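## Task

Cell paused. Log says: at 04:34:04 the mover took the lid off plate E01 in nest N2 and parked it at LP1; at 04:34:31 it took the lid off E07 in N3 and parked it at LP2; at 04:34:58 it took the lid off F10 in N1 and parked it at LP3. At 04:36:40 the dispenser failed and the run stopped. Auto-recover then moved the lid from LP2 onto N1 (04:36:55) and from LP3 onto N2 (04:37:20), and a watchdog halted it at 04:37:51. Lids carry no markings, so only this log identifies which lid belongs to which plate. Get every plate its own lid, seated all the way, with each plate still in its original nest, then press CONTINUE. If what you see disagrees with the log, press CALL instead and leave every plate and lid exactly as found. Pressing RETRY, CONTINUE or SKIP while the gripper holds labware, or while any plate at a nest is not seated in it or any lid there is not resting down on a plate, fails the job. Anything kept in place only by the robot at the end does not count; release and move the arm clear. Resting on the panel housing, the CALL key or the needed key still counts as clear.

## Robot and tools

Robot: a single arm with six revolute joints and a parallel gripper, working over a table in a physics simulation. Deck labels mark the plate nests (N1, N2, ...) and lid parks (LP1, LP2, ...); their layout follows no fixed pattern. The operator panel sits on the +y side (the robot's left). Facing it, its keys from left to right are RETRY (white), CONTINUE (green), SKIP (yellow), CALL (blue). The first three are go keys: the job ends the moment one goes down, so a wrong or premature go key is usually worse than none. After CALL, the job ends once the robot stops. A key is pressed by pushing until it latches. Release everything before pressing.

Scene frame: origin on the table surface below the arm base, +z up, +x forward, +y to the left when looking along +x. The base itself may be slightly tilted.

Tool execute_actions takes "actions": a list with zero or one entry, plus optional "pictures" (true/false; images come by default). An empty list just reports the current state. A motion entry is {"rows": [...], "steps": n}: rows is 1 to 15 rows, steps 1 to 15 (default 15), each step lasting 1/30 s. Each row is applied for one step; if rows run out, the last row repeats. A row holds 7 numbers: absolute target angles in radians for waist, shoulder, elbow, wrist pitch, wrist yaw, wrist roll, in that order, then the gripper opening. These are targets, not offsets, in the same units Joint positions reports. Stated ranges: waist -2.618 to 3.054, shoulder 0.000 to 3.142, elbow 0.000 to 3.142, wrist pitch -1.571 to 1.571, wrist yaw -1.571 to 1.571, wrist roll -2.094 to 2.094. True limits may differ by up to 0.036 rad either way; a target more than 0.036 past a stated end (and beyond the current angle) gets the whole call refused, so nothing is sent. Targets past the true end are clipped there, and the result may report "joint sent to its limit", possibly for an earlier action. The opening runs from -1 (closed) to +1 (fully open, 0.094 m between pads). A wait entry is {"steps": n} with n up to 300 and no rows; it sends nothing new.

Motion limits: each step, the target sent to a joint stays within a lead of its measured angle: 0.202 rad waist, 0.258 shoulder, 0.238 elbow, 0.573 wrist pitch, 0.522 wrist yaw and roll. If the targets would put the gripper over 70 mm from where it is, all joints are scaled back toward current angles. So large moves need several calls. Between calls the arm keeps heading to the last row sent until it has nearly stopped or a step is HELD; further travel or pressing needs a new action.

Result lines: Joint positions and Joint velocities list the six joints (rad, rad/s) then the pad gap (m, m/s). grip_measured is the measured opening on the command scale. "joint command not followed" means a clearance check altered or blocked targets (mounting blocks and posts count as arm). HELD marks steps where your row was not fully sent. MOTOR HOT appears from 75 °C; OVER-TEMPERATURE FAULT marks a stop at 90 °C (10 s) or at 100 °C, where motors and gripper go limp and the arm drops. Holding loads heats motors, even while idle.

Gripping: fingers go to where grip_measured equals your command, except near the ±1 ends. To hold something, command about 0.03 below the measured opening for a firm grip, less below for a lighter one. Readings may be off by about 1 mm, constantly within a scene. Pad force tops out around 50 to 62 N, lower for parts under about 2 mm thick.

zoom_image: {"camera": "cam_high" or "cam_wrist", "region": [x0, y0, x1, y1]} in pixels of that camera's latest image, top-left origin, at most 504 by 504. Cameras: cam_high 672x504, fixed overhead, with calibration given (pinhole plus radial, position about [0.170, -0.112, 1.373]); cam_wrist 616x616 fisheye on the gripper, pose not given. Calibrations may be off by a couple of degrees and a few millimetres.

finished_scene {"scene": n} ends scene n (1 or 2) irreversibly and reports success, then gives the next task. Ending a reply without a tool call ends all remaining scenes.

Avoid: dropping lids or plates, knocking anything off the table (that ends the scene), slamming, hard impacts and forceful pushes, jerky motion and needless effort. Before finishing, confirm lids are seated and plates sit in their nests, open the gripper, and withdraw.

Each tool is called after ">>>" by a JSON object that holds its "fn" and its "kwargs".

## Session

>>> {"fn": "execute_actions", "kwargs": {"actions": []}}

Scene clock: 0.00 s of 9600.00 s.
grip_measured=+1.000
Joint positions: [-0.37   2.056  0.84   0.708  0.918  2.015  0.094]
Joint velocities: [ 0.002 -0.022  0.007 -0.037 -0.022  0.066  0.   ]

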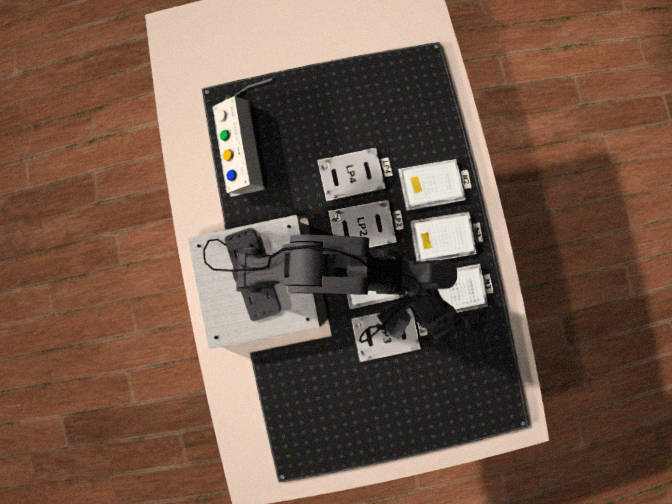

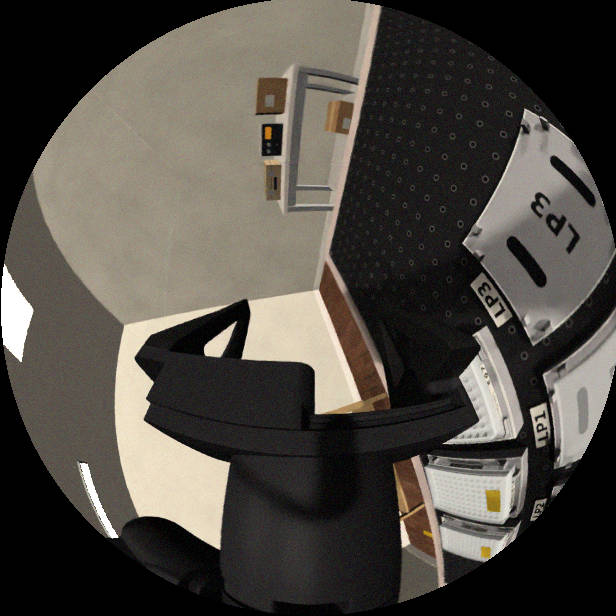

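>>> {"fn": "zoom_image", "kwargs": {"camera": "cam_high", "region": [300, 130, 520, 380]}}

>>> {"fn": "zoom_image", "kwargs": {"camera": "cam_wrist", "region": [380, 300, 616, 600]}}

Region (300, 130, 520, 380) of cam_high's 672x504 image, scaled by 2.016, with more detail than that image has; it fills the left 444 columns of this view, and the rest is white.

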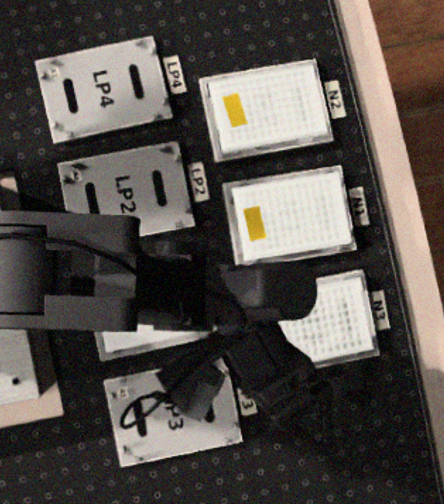

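Region (380, 300, 616, 600) of cam_wrist's 616x616 image, scaled by 1.680, with more detail than that image has; it fills the left 396 columns of this view, and the rest is white.

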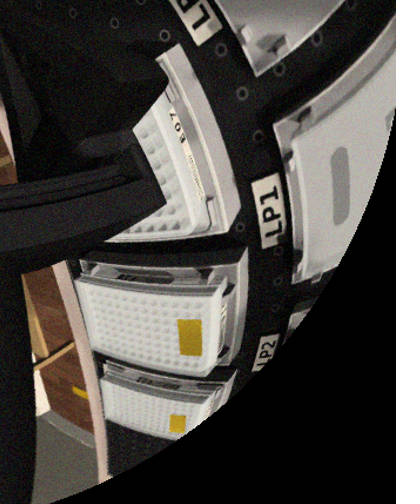

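>>> {"fn": "execute_actions", "kwargs": {"actions": [{"rows": [[-0.3694,2.0286,0.8631,0.7059,0.9166,2.015,1],[-0.3678,2.0247,0.8661,0.6999,0.9127,2.015,1],[-0.3652,2.0184,0.8710,0.6901,0.9062,2.015,1],[-0.3616,2.0101,0.8774,0.6766,0.8974,2.015,1],[-0.3571,2.0002,0.8851,0.6598,0.8863,2.015,1],[-0.3517,1.9887,0.8940,0.6397,0.8731,2.015,1],[-0.3455,1.9762,0.9037,0.6165,0.8578,2.015,1],[-0.3385,1.9628,0.9141,0.5905,0.8407,2.015,1],[-0.3308,1.9488,0.9249,0.5618,0.8218,2.015,1],[-0.3224,1.9345,0.9360,0.5306,0.8013,2.015,1],[-0.3134,1.9202,0.9471,0.4970,0.7792,2.015,1],[-0.3039,1.9062,0.9579,0.4614,0.7557,2.015,1],[-0.2938,1.8928,0.9683,0.4238,0.7310,2.015,1],[-0.2832,1.8803,0.9780,0.3844,0.7051,2.015,1],[-0.2723,1.8688,0.9869,0.3435,0.6782,2.015,1]], "steps": 15}], "pictures": false}}

>>> {"fn": "execute_actions", "kwargs": {"actions": [{"rows": [[-0.2609,1.8589,0.9946,0.3012,0.6503,2.015,1],[-0.2492,1.8506,1.0010,0.2576,0.6217,2.015,1],[-0.2373,1.8443,1.0059,0.2131,0.5924,2.015,1],[-0.2251,1.8404,1.0089,0.1677,0.5626,2.015,1],[-0.2128,1.839,1.010,0.1217,0.5323,2.015,1],[-0.2003,1.839,1.010,0.0752,0.5017,2.015,1],[-0.1878,1.839,1.010,0.0284,0.4709,2.015,1],[-0.1752,1.839,1.010,-0.0184,0.4401,2.015,1],[-0.1627,1.839,1.010,-0.0652,0.4093,2.015,1],[-0.1502,1.839,1.010,-0.1117,0.3787,2.015,1],[-0.1379,1.839,1.010,-0.1577,0.3484,2.015,1],[-0.1257,1.839,1.010,-0.2031,0.3186,2.015,1],[-0.1138,1.839,1.010,-0.2476,0.2893,2.015,1],[-0.1021,1.839,1.010,-0.2912,0.2607,2.015,1],[-0.0907,1.839,1.010,-0.3335,0.2328,2.015,1]], "steps": 15}], "pictures": false}}

>>> {"fn": "execute_actions", "kwargs": {"actions": [{"rows": [[-0.0798,1.839,1.010,-0.3744,0.2059,2.015,1],[-0.0692,1.839,1.010,-0.4138,0.1800,2.015,1],[-0.0591,1.839,1.010,-0.4514,0.1553,2.015,1],[-0.0496,1.839,1.010,-0.4870,0.1318,2.015,1],[-0.0406,1.839,1.010,-0.5206,0.1097,2.015,1],[-0.0322,1.839,1.010,-0.5518,0.0892,2.015,1],[-0.0245,1.839,1.010,-0.5805,0.0703,2.015,1],[-0.0175,1.839,1.010,-0.6065,0.0532,2.015,1],[-0.0113,1.839,1.010,-0.6297,0.0379,2.015,1],[-0.0059,1.839,1.010,-0.6498,0.0247,2.015,1],[-0.0014,1.839,1.010,-0.6666,0.0136,2.015,1],[0.0022,1.839,1.010,-0.6801,0.0048,2.015,1],[0.0048,1.839,1.010,-0.6899,-0.0017,2.015,1],[0.0064,1.839,1.010,-0.6959,-0.0056,2.015,1],[0.007,1.839,1.010,-0.698,-0.007,2.015,1]], "steps": 15}], "pictures": false}}

>>> {"fn": "execute_actions", "kwargs": {"actions": [{"steps": 20}]}}

Scene clock: 39.63 s of 9600.00 s.
grip_measured=+1.000
Joint positions: [-0.3    1.917  0.95   0.502  0.768  2.017  0.094]
Joint velocities: [ 0.305 -0.437  0.325 -0.901 -0.652 -0.007  0.   ]
Steps of this call (steps 1 to 90: nothing new was sent; then 36.13 s passed at rest; steps 91 to 105: all 15 steps of this action). Readings (joint positions):
91: [-0.370 2.056 0.840 0.708 0.918 2.015]
92: [-0.370 2.056 0.840 0.708 0.917 2.015]
94: [-0.370 2.055 0.842 0.705 0.911 2.016]
98: [-0.363 2.027 0.866 0.660 0.883 2.017]
105: the state above

Scene clock: 40.13 s of 9600.00 s.
grip_measured=+1.000
Joint positions: [-0.117  1.856  0.996 -0.121  0.351  2.017  0.094]
Joint velocities: [ 0.364 -0.007  0.007 -1.267 -0.842  0.066  0.   ]
Steps of this call (steps 1 to 15: all 15 steps of this action). Readings (joint positions):
1: [-0.289 1.903 0.961 0.471 0.746 2.017]
2: [-0.277 1.890 0.971 0.438 0.723 2.017]
4: [-0.254 1.870 0.986 0.368 0.672 2.017]
8: [-0.204 1.856 0.996 0.208 0.561 2.017]
15: the state above

Scene clock: 40.63 s of 9600.00 s.
grip_measured=+1.000
Joint positions: [-0.001  1.856  0.996 -0.618  0.03   2.017  0.094]
Joint velocities: [ 0.066  0.002 -0.017 -0.432 -0.242  0.022  0.   ]
Steps of this call (steps 1 to 15: all 15 steps of this action). Readings (joint positions):
1: [-0.105 1.856 0.996 -0.165 0.322 2.017]
2: [-0.094 1.856 0.996 -0.209 0.293 2.017]
4: [-0.072 1.856 0.996 -0.293 0.238 2.017]
8: [-0.036 1.856 0.996 -0.443 0.141 2.017]
15: the state above

Scene clock: 41.30 s of 9600.00 s.
grip_measured=+1.000
Joint positions: [ 0.001  1.856  0.996 -0.674 -0.006  2.017  0.094]
Joint velocities: [-0.002 -0.007  0.007  0.022  0.007 -0.081  0.   ]
Steps of this call (steps 1 to 20: the robot went on to your last target). Readings (joint positions):
1: [0.000 1.856 0.996 -0.631 0.022 2.017]
2: [0.001 1.856 0.996 -0.641 0.015 2.017]
4: [0.001 1.856 0.996 -0.655 0.007 2.017]
8: [0.001 1.856 0.996 -0.668 -0.002 2.017]
20: the state above

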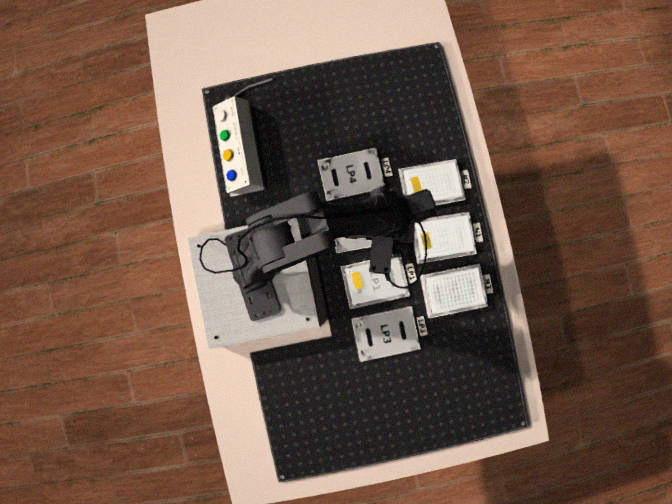

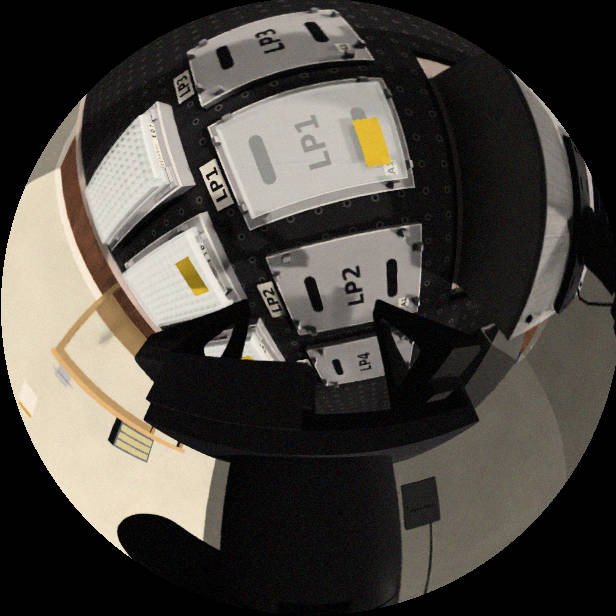

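>>> {"fn": "zoom_image", "kwargs": {"camera": "cam_wrist", "region": [130, 90, 290, 370]}}

>>> {"fn": "zoom_image", "kwargs": {"camera": "cam_wrist", "region": [170, 210, 260, 310]}}

Region (130, 90, 290, 370) of cam_wrist's 616x616 image, scaled by 1.800, with more detail than that image has; it fills the left 288 columns of this view, and the rest is white.

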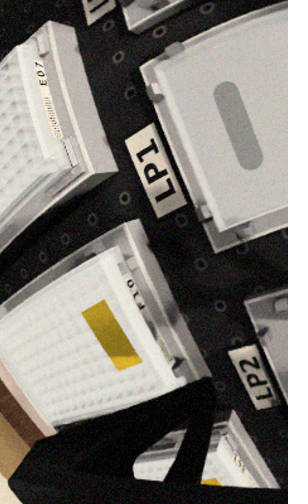

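Region (170, 210, 260, 310) of cam_wrist's 616x616 image, scaled by 5.040, with more detail than that image has; it fills the left 454 columns of this view, and the rest is white.

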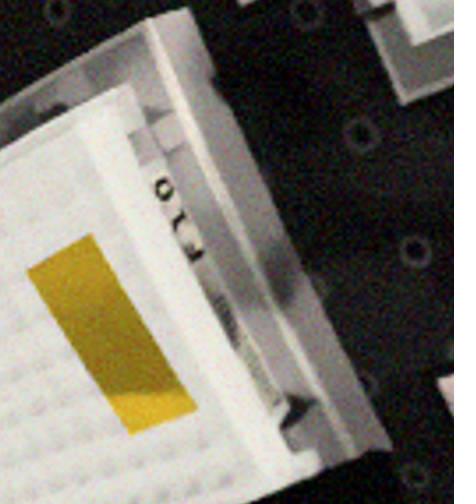

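>>> {"fn": "zoom_image", "kwargs": {"camera": "cam_wrist", "region": [230, 310, 300, 370]}}

Region (230, 310, 300, 370) of cam_wrist's 616x616 image, scaled by 7.200, with more detail than that image has; it fills the top 432 rows of this view, and the rest is white.

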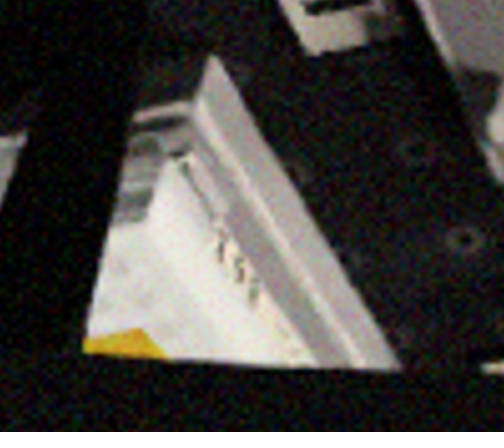

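>>> {"fn": "execute_actions", "kwargs": {"actions": [{"rows": [[0.012,1.850,1.000,-0.690,-0.003,2.015,1],[0.024,1.850,1.000,-0.690,-0.003,2.015,1],[0.042,1.850,1.000,-0.690,-0.003,2.015,1],[0.065,1.850,1.000,-0.690,-0.003,2.015,1],[0.092,1.850,1.000,-0.690,-0.003,2.015,1],[0.122,1.850,1.000,-0.690,-0.003,2.015,1],[0.154,1.850,1.000,-0.690,-0.003,2.015,1],[0.186,1.850,1.000,-0.690,-0.003,2.015,1],[0.216,1.850,1.000,-0.690,-0.003,2.015,1],[0.243,1.850,1.000,-0.690,-0.003,2.015,1],[0.266,1.850,1.000,-0.690,-0.003,2.015,1],[0.284,1.850,1.000,-0.690,-0.003,2.015,1],[0.296,1.850,1.000,-0.690,-0.003,2.015,1],[0.302,1.850,1.000,-0.690,-0.003,2.015,1],[0.304,1.850,1.000,-0.690,-0.003,2.015,1]], "steps": 15}], "pictures": false}}

>>> {"fn": "execute_actions", "kwargs": {"actions": [{"steps": 10}]}}

>>> {"fn": "zoom_image", "kwargs": {"camera": "cam_wrist", "region": [100, 90, 290, 330]}}

Scene clock: 48.63 s of 9600.00 s.
grip_measured=+1.000
Joint positions: [ 0.3    1.856  0.996 -0.675 -0.011  2.017  0.094]
Joint velocities: [ 0.256 -0.012  0.002 -0.022  0.051 -0.007  0.   ]
Steps of this call (steps 1 to 15: the robot went on to your last target; steps 16 to 90: nothing new was sent; then 3.83 s passed at rest; steps 91 to 105: all 15 steps of this action). Readings (joint positions):
91: [0.001 1.856 0.996 -0.675 -0.007 2.017]
92: [0.002 1.856 0.996 -0.675 -0.007 2.017]
94: [0.017 1.856 0.996 -0.675 -0.006 2.017]
98: [0.116 1.856 0.996 -0.675 -0.004 2.017]
105: the state above

Scene clock: 48.97 s of 9600.00 s.
grip_measured=+1.000
Joint positions: [ 0.307  1.856  0.996 -0.675 -0.012  2.017  0.094]
Joint velocities: [ 0.012  0.007 -0.007  0.022  0.022 -0.007  0.   ]
Steps of this call (steps 1 to 10: the robot went on to your last target). Readings (joint positions):
1: [0.306 1.856 0.996 -0.675 -0.012 2.017]
2: [0.307 1.856 0.996 -0.675 -0.012 2.017]
4: [0.307 1.856 0.996 -0.675 -0.012 2.017]
8: [0.307 1.856 0.996 -0.675 -0.012 2.017]
10: the state above

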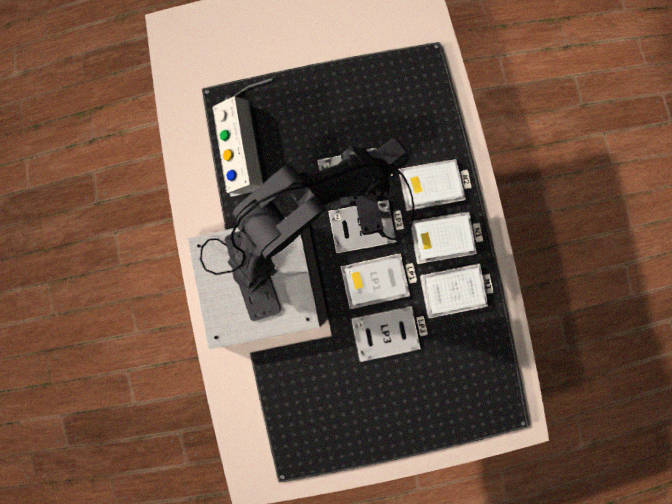

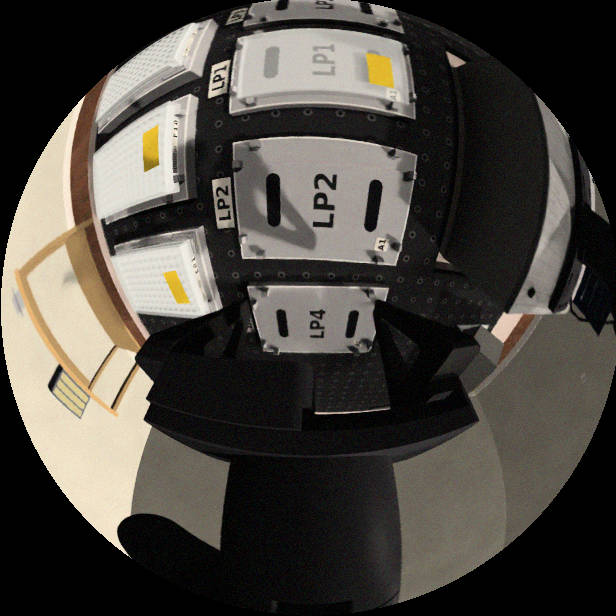

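Region (100, 90, 290, 330) of cam_wrist's 616x616 image, scaled by 2.100, with more detail than that image has; it fills the left 399 columns of this view, and the rest is white.

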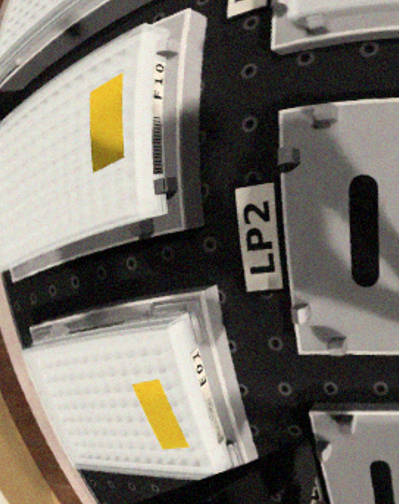

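>>> {"fn": "zoom_image", "kwargs": {"camera": "cam_wrist", "region": [165, 230, 235, 310]}}

>>> {"fn": "zoom_image", "kwargs": {"camera": "cam_high", "region": [320, 140, 520, 380]}}

Region (165, 230, 235, 310) of cam_wrist's 616x616 image, scaled by 6.300, with more detail than that image has; it fills the left 441 columns of this view, and the rest is white.

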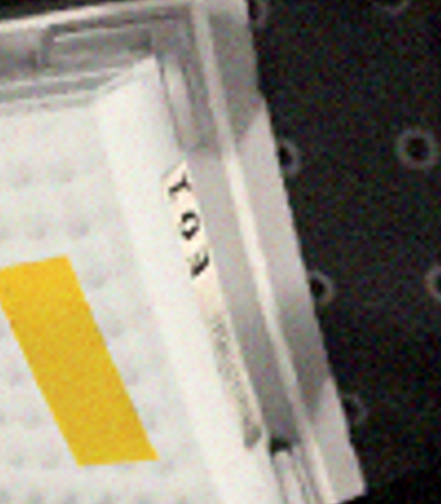

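Region (320, 140, 520, 380) of cam_high's 672x504 image, scaled by 2.100, with more detail than that image has.

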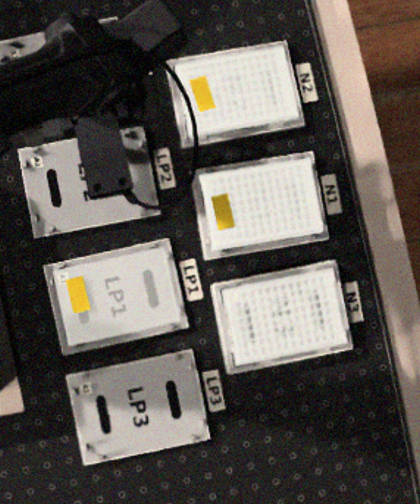

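>>> {"fn": "execute_actions", "kwargs": {"actions": [{"rows": [[0.3063,1.8568,1.0308,-0.6974,0.004,2.0140,1],[0.3044,1.8593,1.0405,-0.7022,0.004,2.0052,1],[0.3012,1.8633,1.0525,-0.7082,0.004,1.9909,1],[0.2968,1.8688,1.0669,-0.7154,0.004,1.9713,1],[0.2913,1.8757,1.0835,-0.7237,0.004,1.9468,1],[0.2848,1.8839,1.1022,-0.7330,0.004,1.9175,1],[0.2773,1.8933,1.1227,-0.7432,0.004,1.8838,1],[0.2688,1.9040,1.1451,-0.7544,0.004,1.8458,1],[0.2595,1.9157,1.1691,-0.7663,0.004,1.8040,1],[0.2493,1.9284,1.1946,-0.7791,0.004,1.7585,1],[0.2384,1.9421,1.2216,-0.7925,0.004,1.7097,1],[0.2268,1.9567,1.2498,-0.8065,0.004,1.6578,1],[0.2146,1.9720,1.2791,-0.8211,0.004,1.6030,1],[0.2018,1.9881,1.3094,-0.8363,0.004,1.5457,1],[0.1885,2.0048,1.3406,-0.8518,0.004,1.4860,1]], "steps": 15}], "pictures": false}}

>>> {"fn": "execute_actions", "kwargs": {"actions": [{"rows": [[0.1748,2.0221,1.3725,-0.8677,0.004,1.4244,1],[0.1606,2.0399,1.4050,-0.8839,0.004,1.3610,1],[0.1461,2.0580,1.4379,-0.9003,0.004,1.2961,1],[0.1314,2.0766,1.4712,-0.9169,0.004,1.2300,1],[0.1164,2.0954,1.5047,-0.9336,0.004,1.1630,1],[0.1013,2.1143,1.5383,-0.9504,0.004,1.0953,1],[0.0861,2.1334,1.5718,-0.9671,0.004,1.0271,1],[0.0709,2.1526,1.6051,-0.9837,0.004,0.9589,1],[0.0557,2.1717,1.6380,-1.0001,0.004,0.8907,1],[0.0406,2.1906,1.6705,-1.0163,0.004,0.8230,1],[0.0256,2.2094,1.7024,-1.0322,0.004,0.7560,1],[0.0109,2.2280,1.7336,-1.0477,0.004,0.6899,1],[-0.0036,2.2461,1.7639,-1.0629,0.004,0.6250,1],[-0.0178,2.2639,1.7932,-1.0775,0.004,0.5616,1],[-0.0315,2.2812,1.8214,-1.0915,0.004,0.5000,1]], "steps": 15}], "pictures": false}}

>>> {"fn": "execute_actions", "kwargs": {"actions": [{"rows": [[-0.0448,2.2979,1.8484,-1.1049,0.004,0.4403,1],[-0.0576,2.3140,1.8739,-1.1177,0.004,0.3830,1],[-0.0698,2.3293,1.8979,-1.1296,0.004,0.3282,1],[-0.0814,2.3439,1.9203,-1.1408,0.004,0.2763,1],[-0.0923,2.3576,1.9408,-1.1510,0.004,0.2275,1],[-0.1025,2.3703,1.9595,-1.1603,0.004,0.1820,1],[-0.1118,2.3820,1.9761,-1.1686,0.004,0.1402,1],[-0.1203,2.3927,1.9905,-1.1758,0.004,0.1022,1],[-0.1278,2.4021,2.0025,-1.1818,0.004,0.0685,1],[-0.1343,2.4103,2.0122,-1.1866,0.004,0.0392,1],[-0.1398,2.4172,2.0192,-1.1901,0.004,0.0147,1],[-0.1442,2.4227,2.0235,-1.1923,0.004,-0.0049,1],[-0.1474,2.4267,2.025,-1.193,0.004,-0.0192,1],[-0.1493,2.4292,2.025,-1.193,0.004,-0.0280,1],[-0.150,2.430,2.025,-1.193,0.004,-0.031,1]], "steps": 15}], "pictures": false}}

>>> {"fn": "execute_actions", "kwargs": {"actions": [{"steps": 20}]}}

>>> {"fn": "zoom_image", "kwargs": {"camera": "cam_wrist", "region": [190, 170, 430, 370]}}

Scene clock: 79.63 s of 9600.00 s.
grip_measured=+1.000
Joint positions: [ 0.221  1.966  1.267 -0.779 -0.011  1.692  0.094]
Joint velocities: [-0.369  0.471  0.852 -0.403 -0.007 -1.341  0.   ]
Steps of this call (steps 1 to 15: the robot went on to your last target; steps 16 to 90: nothing new was sent; then 27.17 s passed at rest; steps 91 to 105: all 15 steps of this action). Readings (joint positions):
91: [0.307 1.856 0.997 -0.676 -0.012 2.017]
92: [0.307 1.856 1.000 -0.679 -0.011 2.017]
94: [0.307 1.856 1.016 -0.687 -0.011 2.007]
98: [0.295 1.874 1.084 -0.711 -0.011 1.946]
105: the state above

Scene clock: 80.13 s of 9600.00 s.
grip_measured=+1.000
Joint positions: [ 0.001  2.244  1.75  -1.006 -0.009  0.777  0.094]
Joint velocities: [-0.388  0.51   0.833 -0.462 -0.022 -1.81   0.   ]
Steps of this call (steps 1 to 15: all 15 steps of this action). Readings (joint positions):
1: [0.208 1.983 1.298 -0.792 -0.011 1.642]
2: [0.195 2.001 1.329 -0.806 -0.011 1.590]
4: [0.166 2.036 1.393 -0.835 -0.010 1.478]
8: [0.107 2.112 1.527 -0.896 -0.010 1.233]
15: the state above

Scene clock: 80.63 s of 9600.00 s.
grip_measured=+1.000
Joint positions: [-0.146  2.421  1.996 -1.16  -0.002  0.066  0.094]
Joint velocities: [-0.09   0.105  0.017 -0.139  0.037 -0.549  0.   ]
Steps of this call (steps 1 to 15: all 15 steps of this action). Readings (joint positions):
1: [-0.014 2.262 1.779 -1.021 -0.009 0.713]
2: [-0.028 2.279 1.806 -1.036 -0.008 0.651]
4: [-0.054 2.311 1.857 -1.064 -0.008 0.530]
8: [-0.100 2.367 1.938 -1.111 -0.006 0.315]
15: the state above

Scene clock: 81.30 s of 9600.00 s.
grip_measured=+1.000
Joint positions: [-0.149  2.428  1.996 -1.18  -0.001 -0.024  0.094]
Joint velocities: [ 0.002 -0.007  0.002  0.022 -0.066 -0.11   0.   ]
Steps of this call (steps 1 to 20: the robot went on to your last target). Readings (joint positions):
1: [-0.148 2.423 1.996 -1.163 -0.002 0.048]
2: [-0.149 2.426 1.996 -1.167 -0.001 0.034]
4: [-0.149 2.428 1.996 -1.173 -0.001 0.012]
8: [-0.149 2.428 1.996 -1.177 -0.001 -0.010]
20: the state above

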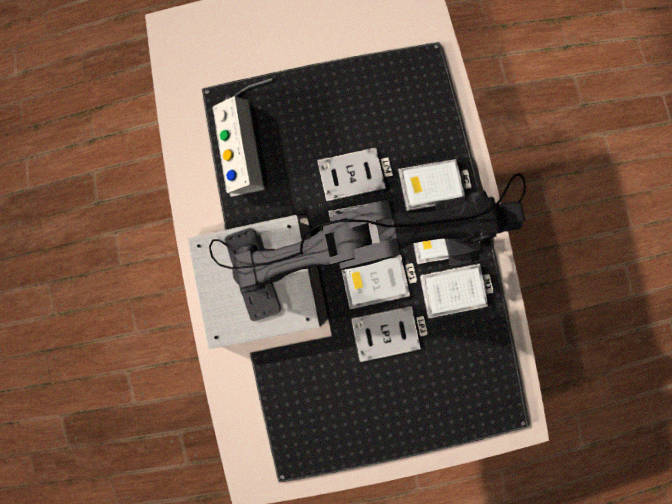

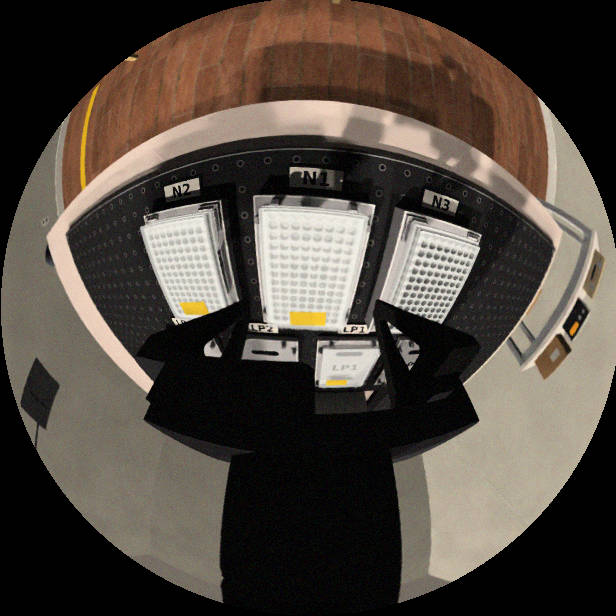

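Region (190, 170, 430, 370) of cam_wrist's 616x616 image, scaled by 2.100, with more detail than that image has.

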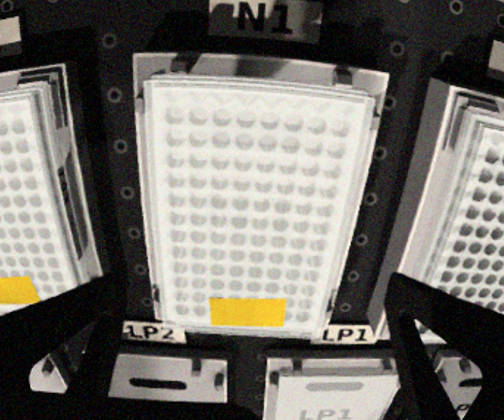

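>>> {"fn": "execute_actions", "kwargs": {"actions": []}}

Scene clock: 90.67 s of 9600.00 s.
grip_measured=+1.000
Joint positions: [-0.149  2.428  1.996 -1.18  -0.001 -0.025  0.094]
Joint velocities: [-0.012  0.012  0.002 -0.037 -0.066  0.007  0.   ]
Steps of this call (steps 1 to 15: the robot went on to your last target; steps 16 to 90: nothing new was sent; then 6.37 s passed at rest). Readings (joint positions):
1: [-0.149 2.428 1.996 -1.180 -0.001 -0.024]
2: [-0.149 2.428 1.996 -1.180 -0.001 -0.024]
4: [-0.149 2.428 1.996 -1.180 -0.001 -0.025]
8: [-0.149 2.428 1.996 -1.180 -0.001 -0.025]
90: the state above
The arm was judged still, so your last target was given up. Only a new action makes it travel on or press farther. Fingers that are still opening or closing keep moving.

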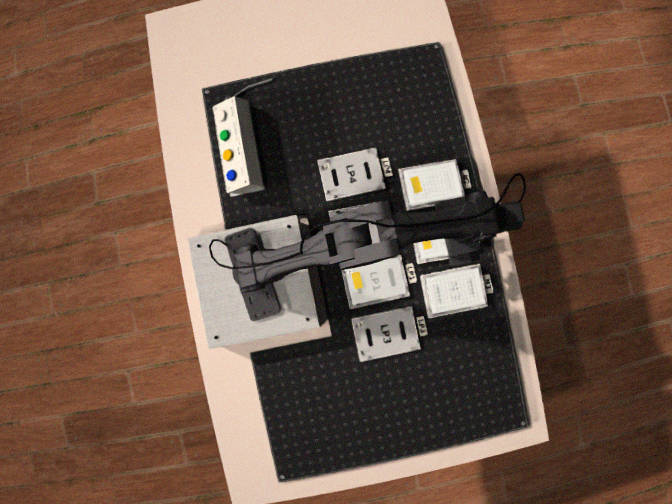

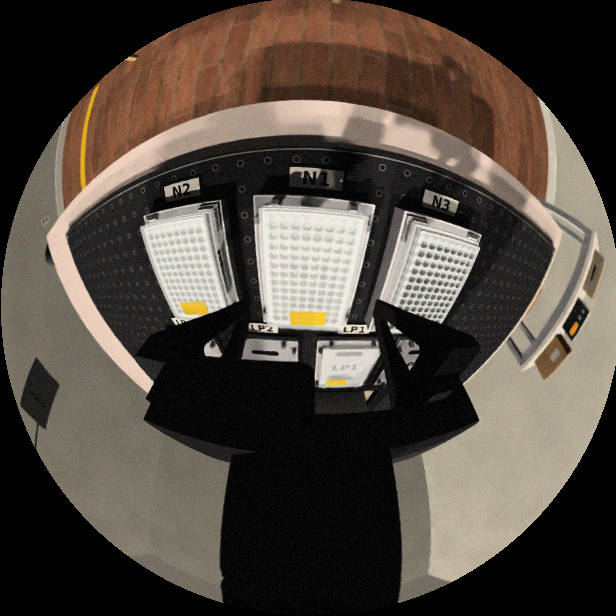

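>>> {"fn": "execute_actions", "kwargs": {"actions": [{"rows": [[-0.150,2.430,1.995,-1.170,0.004,-0.022,1],[-0.150,2.430,1.990,-1.160,0.004,-0.016,1],[-0.150,2.430,1.983,-1.150,0.004,-0.010,1],[-0.150,2.430,1.975,-1.139,0.004,-0.003,1],[-0.150,2.430,1.966,-1.127,0.004,0.005,1],[-0.150,2.430,1.957,-1.115,0.004,0.013,1],[-0.150,2.430,1.947,-1.102,0.004,0.021,1],[-0.150,2.430,1.938,-1.090,0.004,0.029,1],[-0.150,2.430,1.929,-1.078,0.004,0.036,1],[-0.150,2.430,1.921,-1.067,0.004,0.041,1],[-0.150,2.430,1.914,-1.057,0.004,0.045,1],[-0.150,2.430,1.908,-1.048,0.004,0.047,1],[-0.150,2.430,1.904,-1.041,0.004,0.047,1],[-0.150,2.430,1.901,-1.037,0.004,0.047,1],[-0.150,2.430,1.900,-1.035,0.004,0.047,1]], "steps": 15}], "pictures": false}}

>>> {"fn": "execute_actions", "kwargs": {"actions": [{"steps": 12}]}}

>>> {"fn": "zoom_image", "kwargs": {"camera": "cam_wrist", "region": [190, 170, 430, 370]}}

Scene clock: 97.67 s of 9600.00 s.
grip_measured=+1.000
Joint positions: [-0.149  2.428  1.91  -1.084 -0.001  0.031  0.094]
Joint velocities: [ 0.002  0.007 -0.095  0.095 -0.051  0.007  0.   ]
Steps of this call (steps 1 to 90: nothing new was sent; then 3.50 s passed at rest; steps 91 to 105: all 15 steps of this action). Readings (joint positions):
91: [-0.149 2.428 1.996 -1.180 -0.001 -0.025]
92: [-0.149 2.428 1.996 -1.180 -0.001 -0.025]
94: [-0.149 2.428 1.994 -1.175 -0.001 -0.021]
98: [-0.149 2.428 1.965 -1.142 -0.001 -0.001]
105: the state above

Scene clock: 98.07 s of 9600.00 s.
grip_measured=+1.000
Joint positions: [-0.149  2.428  1.907 -1.055 -0.001  0.04   0.094]
Joint velocities: [ 0.007 -0.002 -0.012 -0.007 -0.037  0.066  0.   ]
Steps of this call (steps 1 to 12: the robot went on to your last target). Readings (joint positions):
1: [-0.149 2.428 1.908 -1.079 -0.001 0.033]
2: [-0.149 2.428 1.907 -1.074 -0.001 0.034]
4: [-0.149 2.428 1.907 -1.067 -0.001 0.037]
8: [-0.149 2.428 1.907 -1.058 -0.001 0.039]
12: the state above

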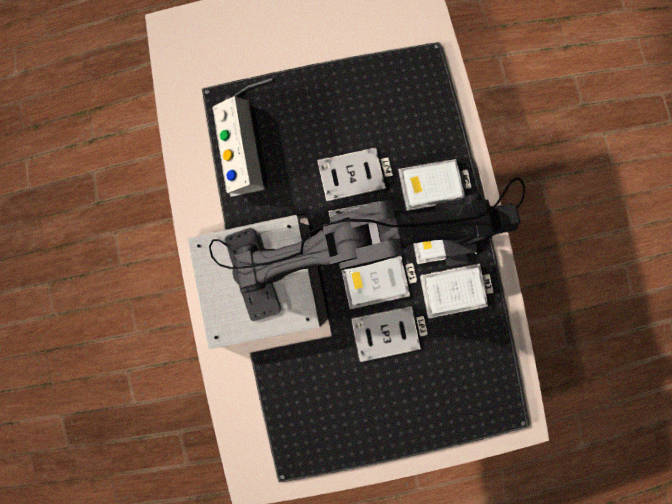

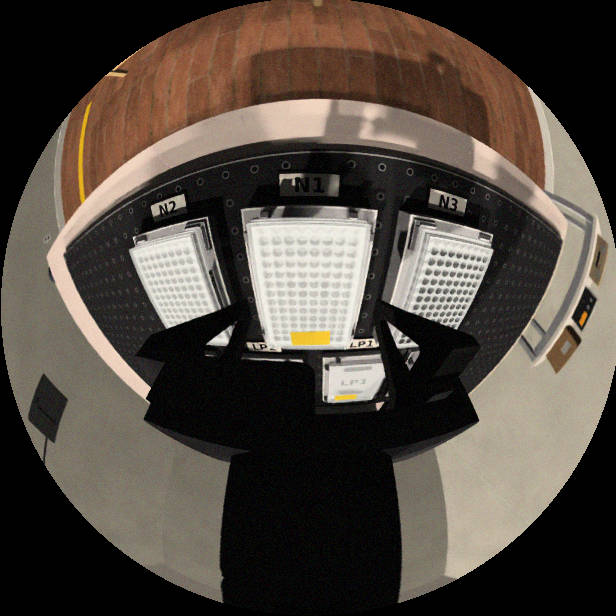

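Region (190, 170, 430, 370) of cam_wrist's 616x616 image, scaled by 2.100, with more detail than that image has.

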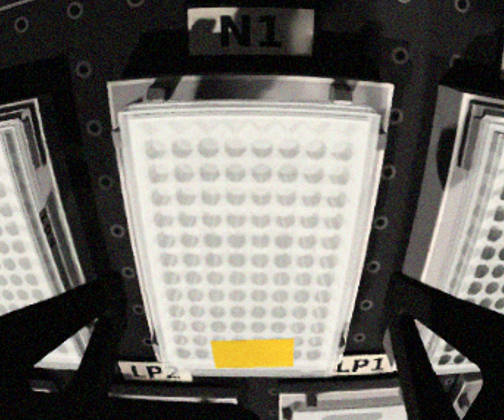

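>>> {"fn": "execute_actions", "kwargs": {"actions": [{"rows": [[-0.134,2.430,1.898,-1.032,0.004,0.047,1],[-0.134,2.430,1.895,-1.028,0.004,0.047,1],[-0.138,2.430,1.891,-1.023,0.004,0.047,1],[-0.138,2.430,1.886,-1.017,0.004,0.047,1],[-0.138,2.430,1.881,-1.010,0.004,0.047,1],[-0.138,2.430,1.876,-1.004,0.004,0.047,1],[-0.138,2.430,1.871,-0.998,0.004,0.047,1],[-0.138,2.430,1.866,-0.992,0.004,0.047,1],[-0.138,2.430,1.862,-0.987,0.004,0.047,1],[-0.138,2.430,1.859,-0.983,0.004,0.047,1],[-0.138,2.430,1.857,-0.980,0.004,0.047,1],[-0.138,2.430,1.856,-0.979,0.004,0.047,1]], "steps": 15}], "pictures": false}}

>>> {"fn": "execute_actions", "kwargs": {"actions": [{"steps": 10}]}}

>>> {"fn": "zoom_image", "kwargs": {"camera": "cam_wrist", "region": [190, 170, 430, 370]}}

Scene clock: 105.60 s of 9600.00 s.
grip_measured=+1.000
Joint positions: [-0.145  2.428  1.863 -1.007 -0.001  0.041  0.094]
Joint velocities: [-0.007  0.002 -0.007  0.007 -0.037  0.051  0.   ]
Steps of this call (steps 1 to 30: the robot went on to your last target; steps 31 to 90: nothing new was sent; then 4.03 s passed at rest; steps 91 to 105: all 15 steps of this action). Readings (joint positions):
91: [-0.148 2.428 1.907 -1.053 -0.001 0.041]
92: [-0.147 2.428 1.907 -1.052 -0.001 0.041]
94: [-0.146 2.428 1.905 -1.046 -0.001 0.041]
98: [-0.145 2.428 1.885 -1.028 -0.001 0.041]
105: the state above

Scene clock: 105.93 s of 9600.00 s.
grip_measured=+1.000
Joint positions: [-0.145  2.428  1.863 -0.998 -0.001  0.041  0.094]
Joint velocities: [ 0.012  0.002 -0.007 -0.022  0.022  0.022  0.   ]
Steps of this call (steps 1 to 10: the robot went on to your last target). Readings (joint positions):
1: [-0.145 2.428 1.863 -1.005 -0.001 0.041]
2: [-0.145 2.428 1.863 -1.003 -0.001 0.041]
4: [-0.145 2.428 1.863 -1.001 -0.001 0.041]
8: [-0.145 2.428 1.863 -0.998 -0.001 0.041]
10: the state above

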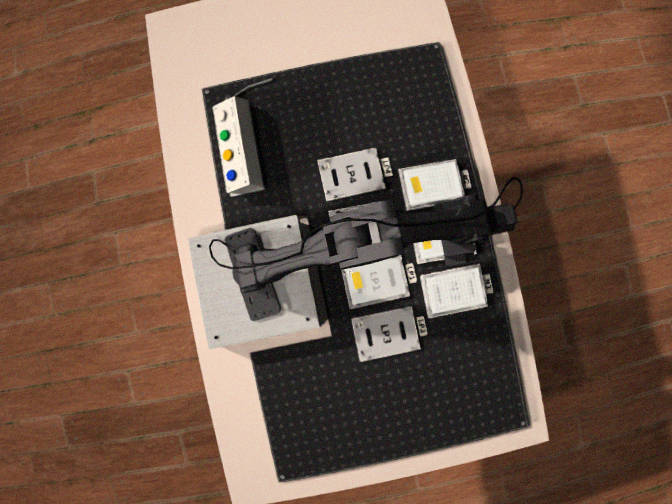

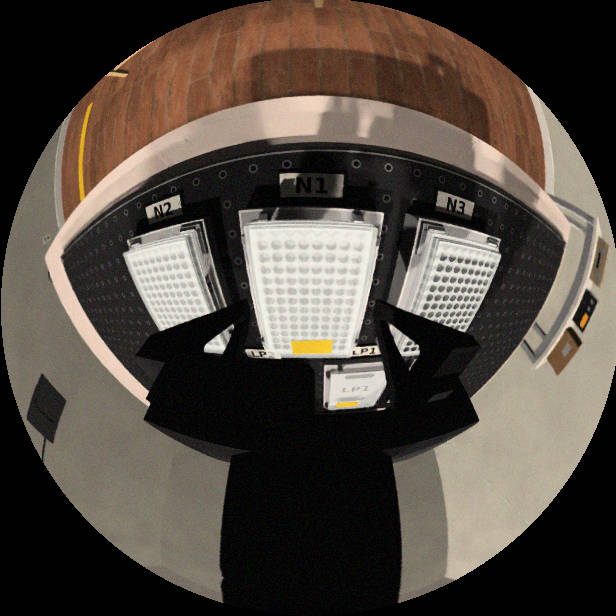

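Region (190, 170, 430, 370) of cam_wrist's 616x616 image, scaled by 2.100, with more detail than that image has.

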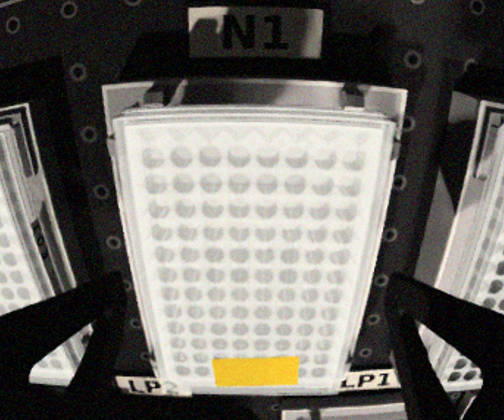

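>>> {"fn": "execute_actions", "kwargs": {"actions": [{"rows": [[-0.130,2.430,1.854,-0.976,0.004,0.052,1],[-0.130,2.430,1.851,-0.972,0.004,0.056,1],[-0.136,2.430,1.847,-0.967,0.004,0.060,1],[-0.136,2.430,1.842,-0.961,0.004,0.060,1],[-0.136,2.430,1.837,-0.955,0.004,0.060,1],[-0.136,2.430,1.832,-0.948,0.004,0.060,1],[-0.136,2.430,1.827,-0.942,0.004,0.060,1],[-0.136,2.430,1.823,-0.937,0.004,0.060,1],[-0.136,2.430,1.819,-0.932,0.004,0.060,1],[-0.136,2.430,1.816,-0.929,0.004,0.060,1],[-0.136,2.430,1.815,-0.927,0.004,0.060,1],[-0.136,2.430,1.814,-0.926,0.004,0.060,1]], "steps": 15}], "pictures": false}}

>>> {"fn": "execute_actions", "kwargs": {"actions": [{"steps": 10}]}}

>>> {"fn": "zoom_image", "kwargs": {"camera": "cam_wrist", "region": [190, 170, 430, 370]}}

Scene clock: 116.20 s of 9600.00 s.
grip_measured=+1.000
Joint positions: [-0.142  2.428  1.821 -0.953 -0.001  0.053  0.094]
Joint velocities: [-0.007 -0.002 -0.012  0.037 -0.022  0.007  0.   ]
Steps of this call (steps 1 to 30: the robot went on to your last target; steps 31 to 90: nothing new was sent; then 6.77 s passed at rest; steps 91 to 105: all 15 steps of this action). Readings (joint positions):
91: [-0.145 2.428 1.863 -0.997 -0.001 0.042]
92: [-0.144 2.428 1.863 -0.996 -0.001 0.044]
94: [-0.143 2.428 1.861 -0.990 -0.001 0.047]
98: [-0.142 2.428 1.841 -0.972 -0.001 0.051]
105: the state above

Scene clock: 116.53 s of 9600.00 s.
grip_measured=+1.000
Joint positions: [-0.142  2.428  1.821 -0.945 -0.001  0.054  0.094]
Joint velocities: [-0.027 -0.007  0.002 -0.007 -0.007  0.022  0.   ]
Steps of this call (steps 1 to 10: the robot went on to your last target). Readings (joint positions):
1: [-0.142 2.428 1.821 -0.951 -0.001 0.053]
2: [-0.142 2.428 1.821 -0.949 -0.001 0.054]
4: [-0.142 2.428 1.821 -0.947 -0.001 0.054]
8: [-0.142 2.428 1.821 -0.945 -0.001 0.054]
10: the state above

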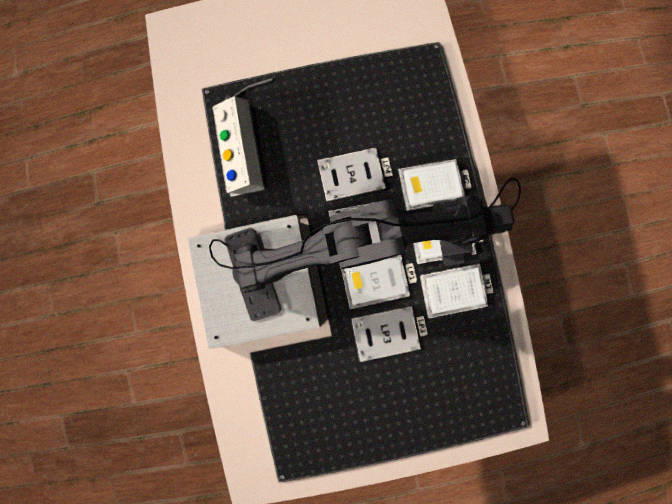

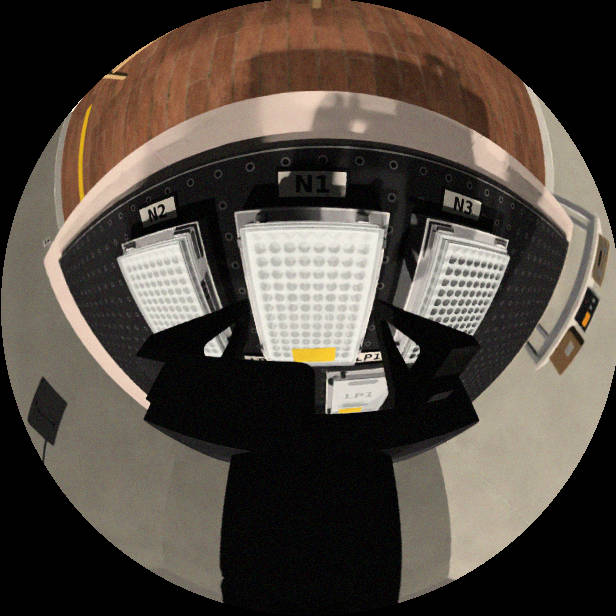

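Region (190, 170, 430, 370) of cam_wrist's 616x616 image, scaled by 2.100, with more detail than that image has.

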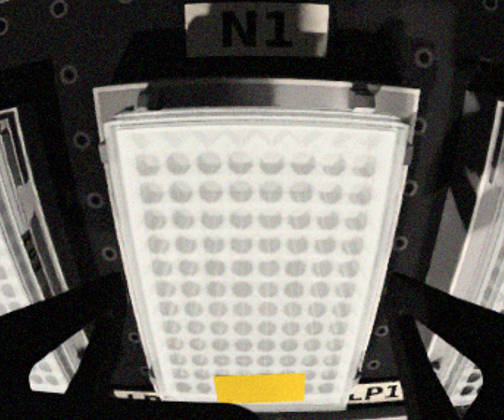

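>>> {"fn": "execute_actions", "kwargs": {"actions": [{"rows": [[-0.135,2.430,1.811,-0.922,0.004,0.060,1],[-0.135,2.430,1.808,-0.918,0.004,0.060,1],[-0.135,2.430,1.805,-0.914,0.004,0.060,1],[-0.135,2.430,1.803,-0.912,0.004,0.060,1],[-0.135,2.430,1.801,-0.910,0.004,0.060,1]], "steps": 15}]}}

>>> {"fn": "zoom_image", "kwargs": {"camera": "cam_wrist", "region": [190, 170, 430, 370]}}

Scene clock: 122.20 s of 9600.00 s.
grip_measured=+1.000
Joint positions: [-0.142  2.428  1.809 -0.929 -0.001  0.054  0.094]
Joint velocities: [ 0.002  0.002 -0.007 -0.007 -0.007  0.051  0.   ]
Steps of this call (steps 1 to 15: the robot went on to your last target; steps 16 to 90: nothing new was sent; then 2.17 s passed at rest; steps 91 to 105: all 15 steps of this action). Readings (joint positions):
91: [-0.142 2.428 1.821 -0.944 -0.001 0.054]
92: [-0.142 2.428 1.821 -0.943 -0.001 0.054]
94: [-0.142 2.428 1.820 -0.938 -0.001 0.054]
98: [-0.142 2.428 1.811 -0.931 -0.001 0.054]
105: the state above

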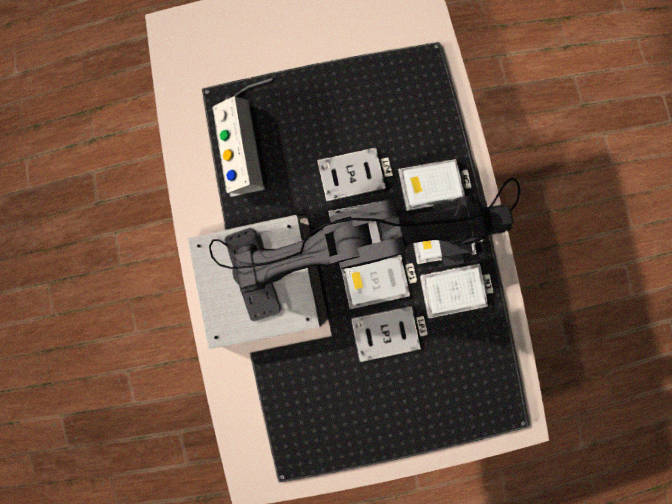

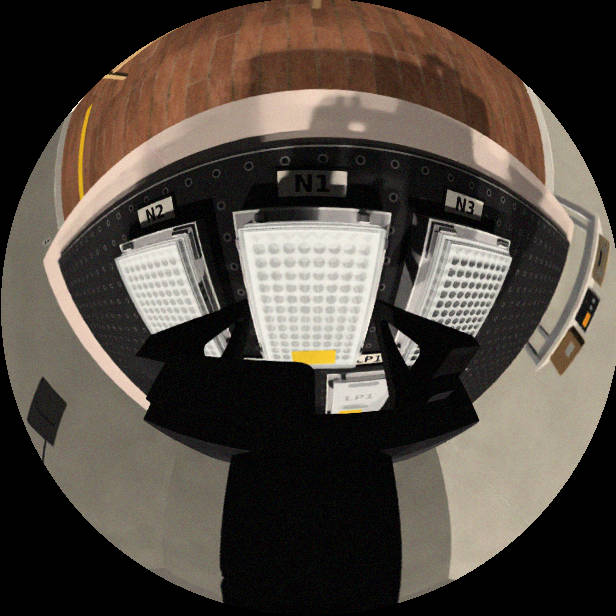

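Region (190, 170, 430, 370) of cam_wrist's 616x616 image, scaled by 2.100, with more detail than that image has.

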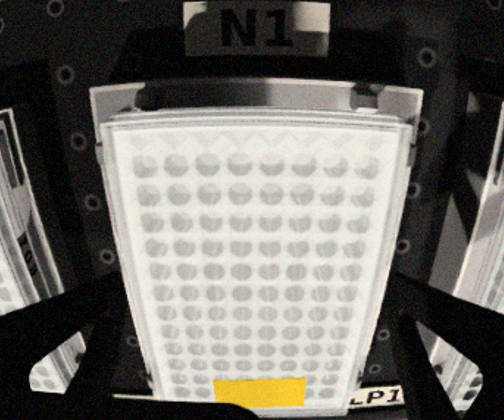

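>>> {"fn": "execute_actions", "kwargs": {"actions": [{"rows": [[-0.135,2.430,1.801,-0.910,0.004,0.060,0.95],[-0.135,2.430,1.801,-0.910,0.004,0.060,0.90],[-0.135,2.430,1.801,-0.910,0.004,0.060,0.86],[-0.135,2.430,1.801,-0.910,0.004,0.060,0.83],[-0.135,2.430,1.801,-0.910,0.004,0.060,0.81],[-0.135,2.430,1.801,-0.910,0.004,0.060,0.79],[-0.135,2.430,1.801,-0.910,0.004,0.060,0.77],[-0.135,2.430,1.801,-0.910,0.004,0.060,0.75]], "steps": 14}], "pictures": false}}

>>> {"fn": "execute_actions", "kwargs": {"actions": [{"rows": [[-0.142,2.430,1.815,-0.930,0.004,0.054,0.75],[-0.142,2.430,1.830,-0.944,0.004,0.054,0.75],[-0.142,2.430,1.838,-0.950,0.004,0.054,0.75],[-0.142,2.430,1.844,-0.957,0.004,0.054,0.75],[-0.142,2.430,1.851,-0.966,0.004,0.054,0.75],[-0.142,2.430,1.859,-0.976,0.004,0.054,0.75],[-0.142,2.430,1.868,-0.987,0.004,0.054,0.75],[-0.142,2.430,1.878,-1.000,0.004,0.054,0.75],[-0.142,2.430,1.889,-1.014,0.004,0.054,0.75],[-0.142,2.430,1.900,-1.028,0.004,0.054,0.75],[-0.142,2.430,1.912,-1.043,0.004,0.054,0.75],[-0.142,2.430,1.924,-1.058,0.004,0.054,0.75],[-0.142,2.430,1.936,-1.073,0.004,0.054,0.75],[-0.142,2.430,1.948,-1.088,0.004,0.054,0.75],[-0.142,2.430,1.960,-1.103,0.004,0.054,0.75]], "steps": 15}]}}

Scene clock: 134.83 s of 9600.00 s.
grip_measured=+0.776
Joint positions: [-0.142  2.428  1.809 -0.928 -0.001  0.054  0.083]
Joint velocities: [-0.012 -0.012  0.002 -0.007  0.022  0.037  0.001]
Steps of this call (steps 1 to 15: the robot went on to your last target; steps 16 to 90: nothing new was sent; then 9.17 s passed at rest; steps 91 to 104: all 14 steps of this action). Readings (joint positions):
91: [-0.142 2.428 1.809 -0.928 -0.001 0.054]
92: [-0.142 2.428 1.809 -0.928 -0.001 0.054]
94: [-0.142 2.428 1.809 -0.928 -0.001 0.054]
98: [-0.142 2.428 1.809 -0.928 -0.001 0.054]
104: the state above

Scene clock: 135.33 s of 9600.00 s.
grip_measured=+0.776
Joint positions: [-0.142  2.43   1.913 -1.034 -0.001  0.054  0.083]
Joint velocities: [-0.002  0.002  0.344 -0.359 -0.022  0.022  0.   ]
Steps of this call (steps 1 to 15: all 15 steps of this action). Readings (joint positions):
1: [-0.142 2.428 1.809 -0.928 -0.001 0.054]
2: [-0.142 2.428 1.809 -0.928 -0.001 0.054]
4: [-0.142 2.428 1.809 -0.931 -0.001 0.054]
8: [-0.142 2.430 1.832 -0.956 -0.001 0.054]
15: the state above

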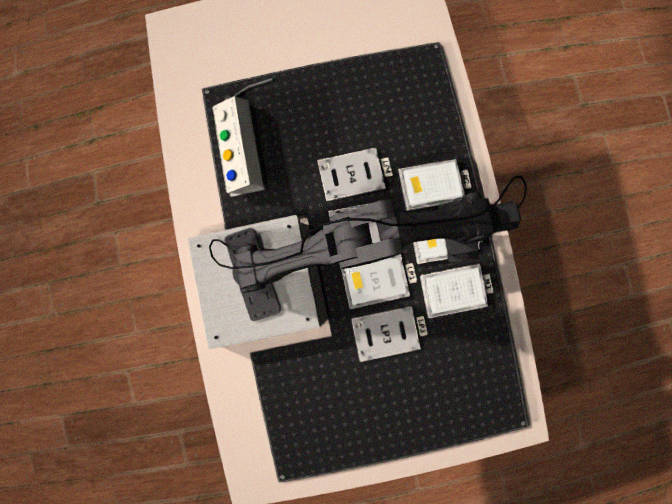

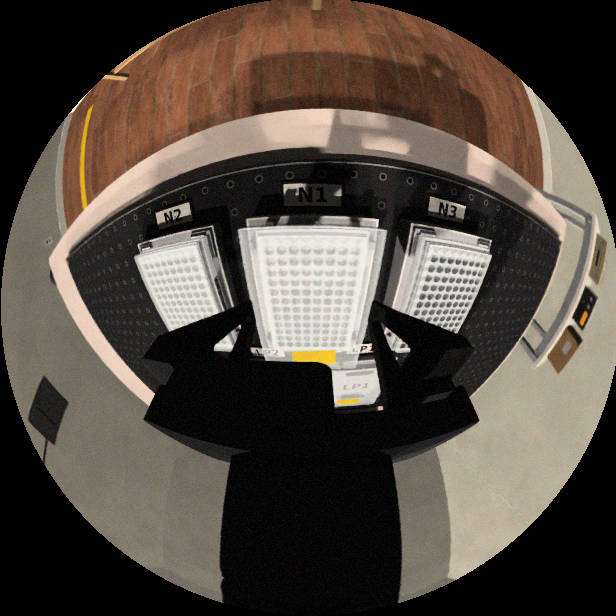

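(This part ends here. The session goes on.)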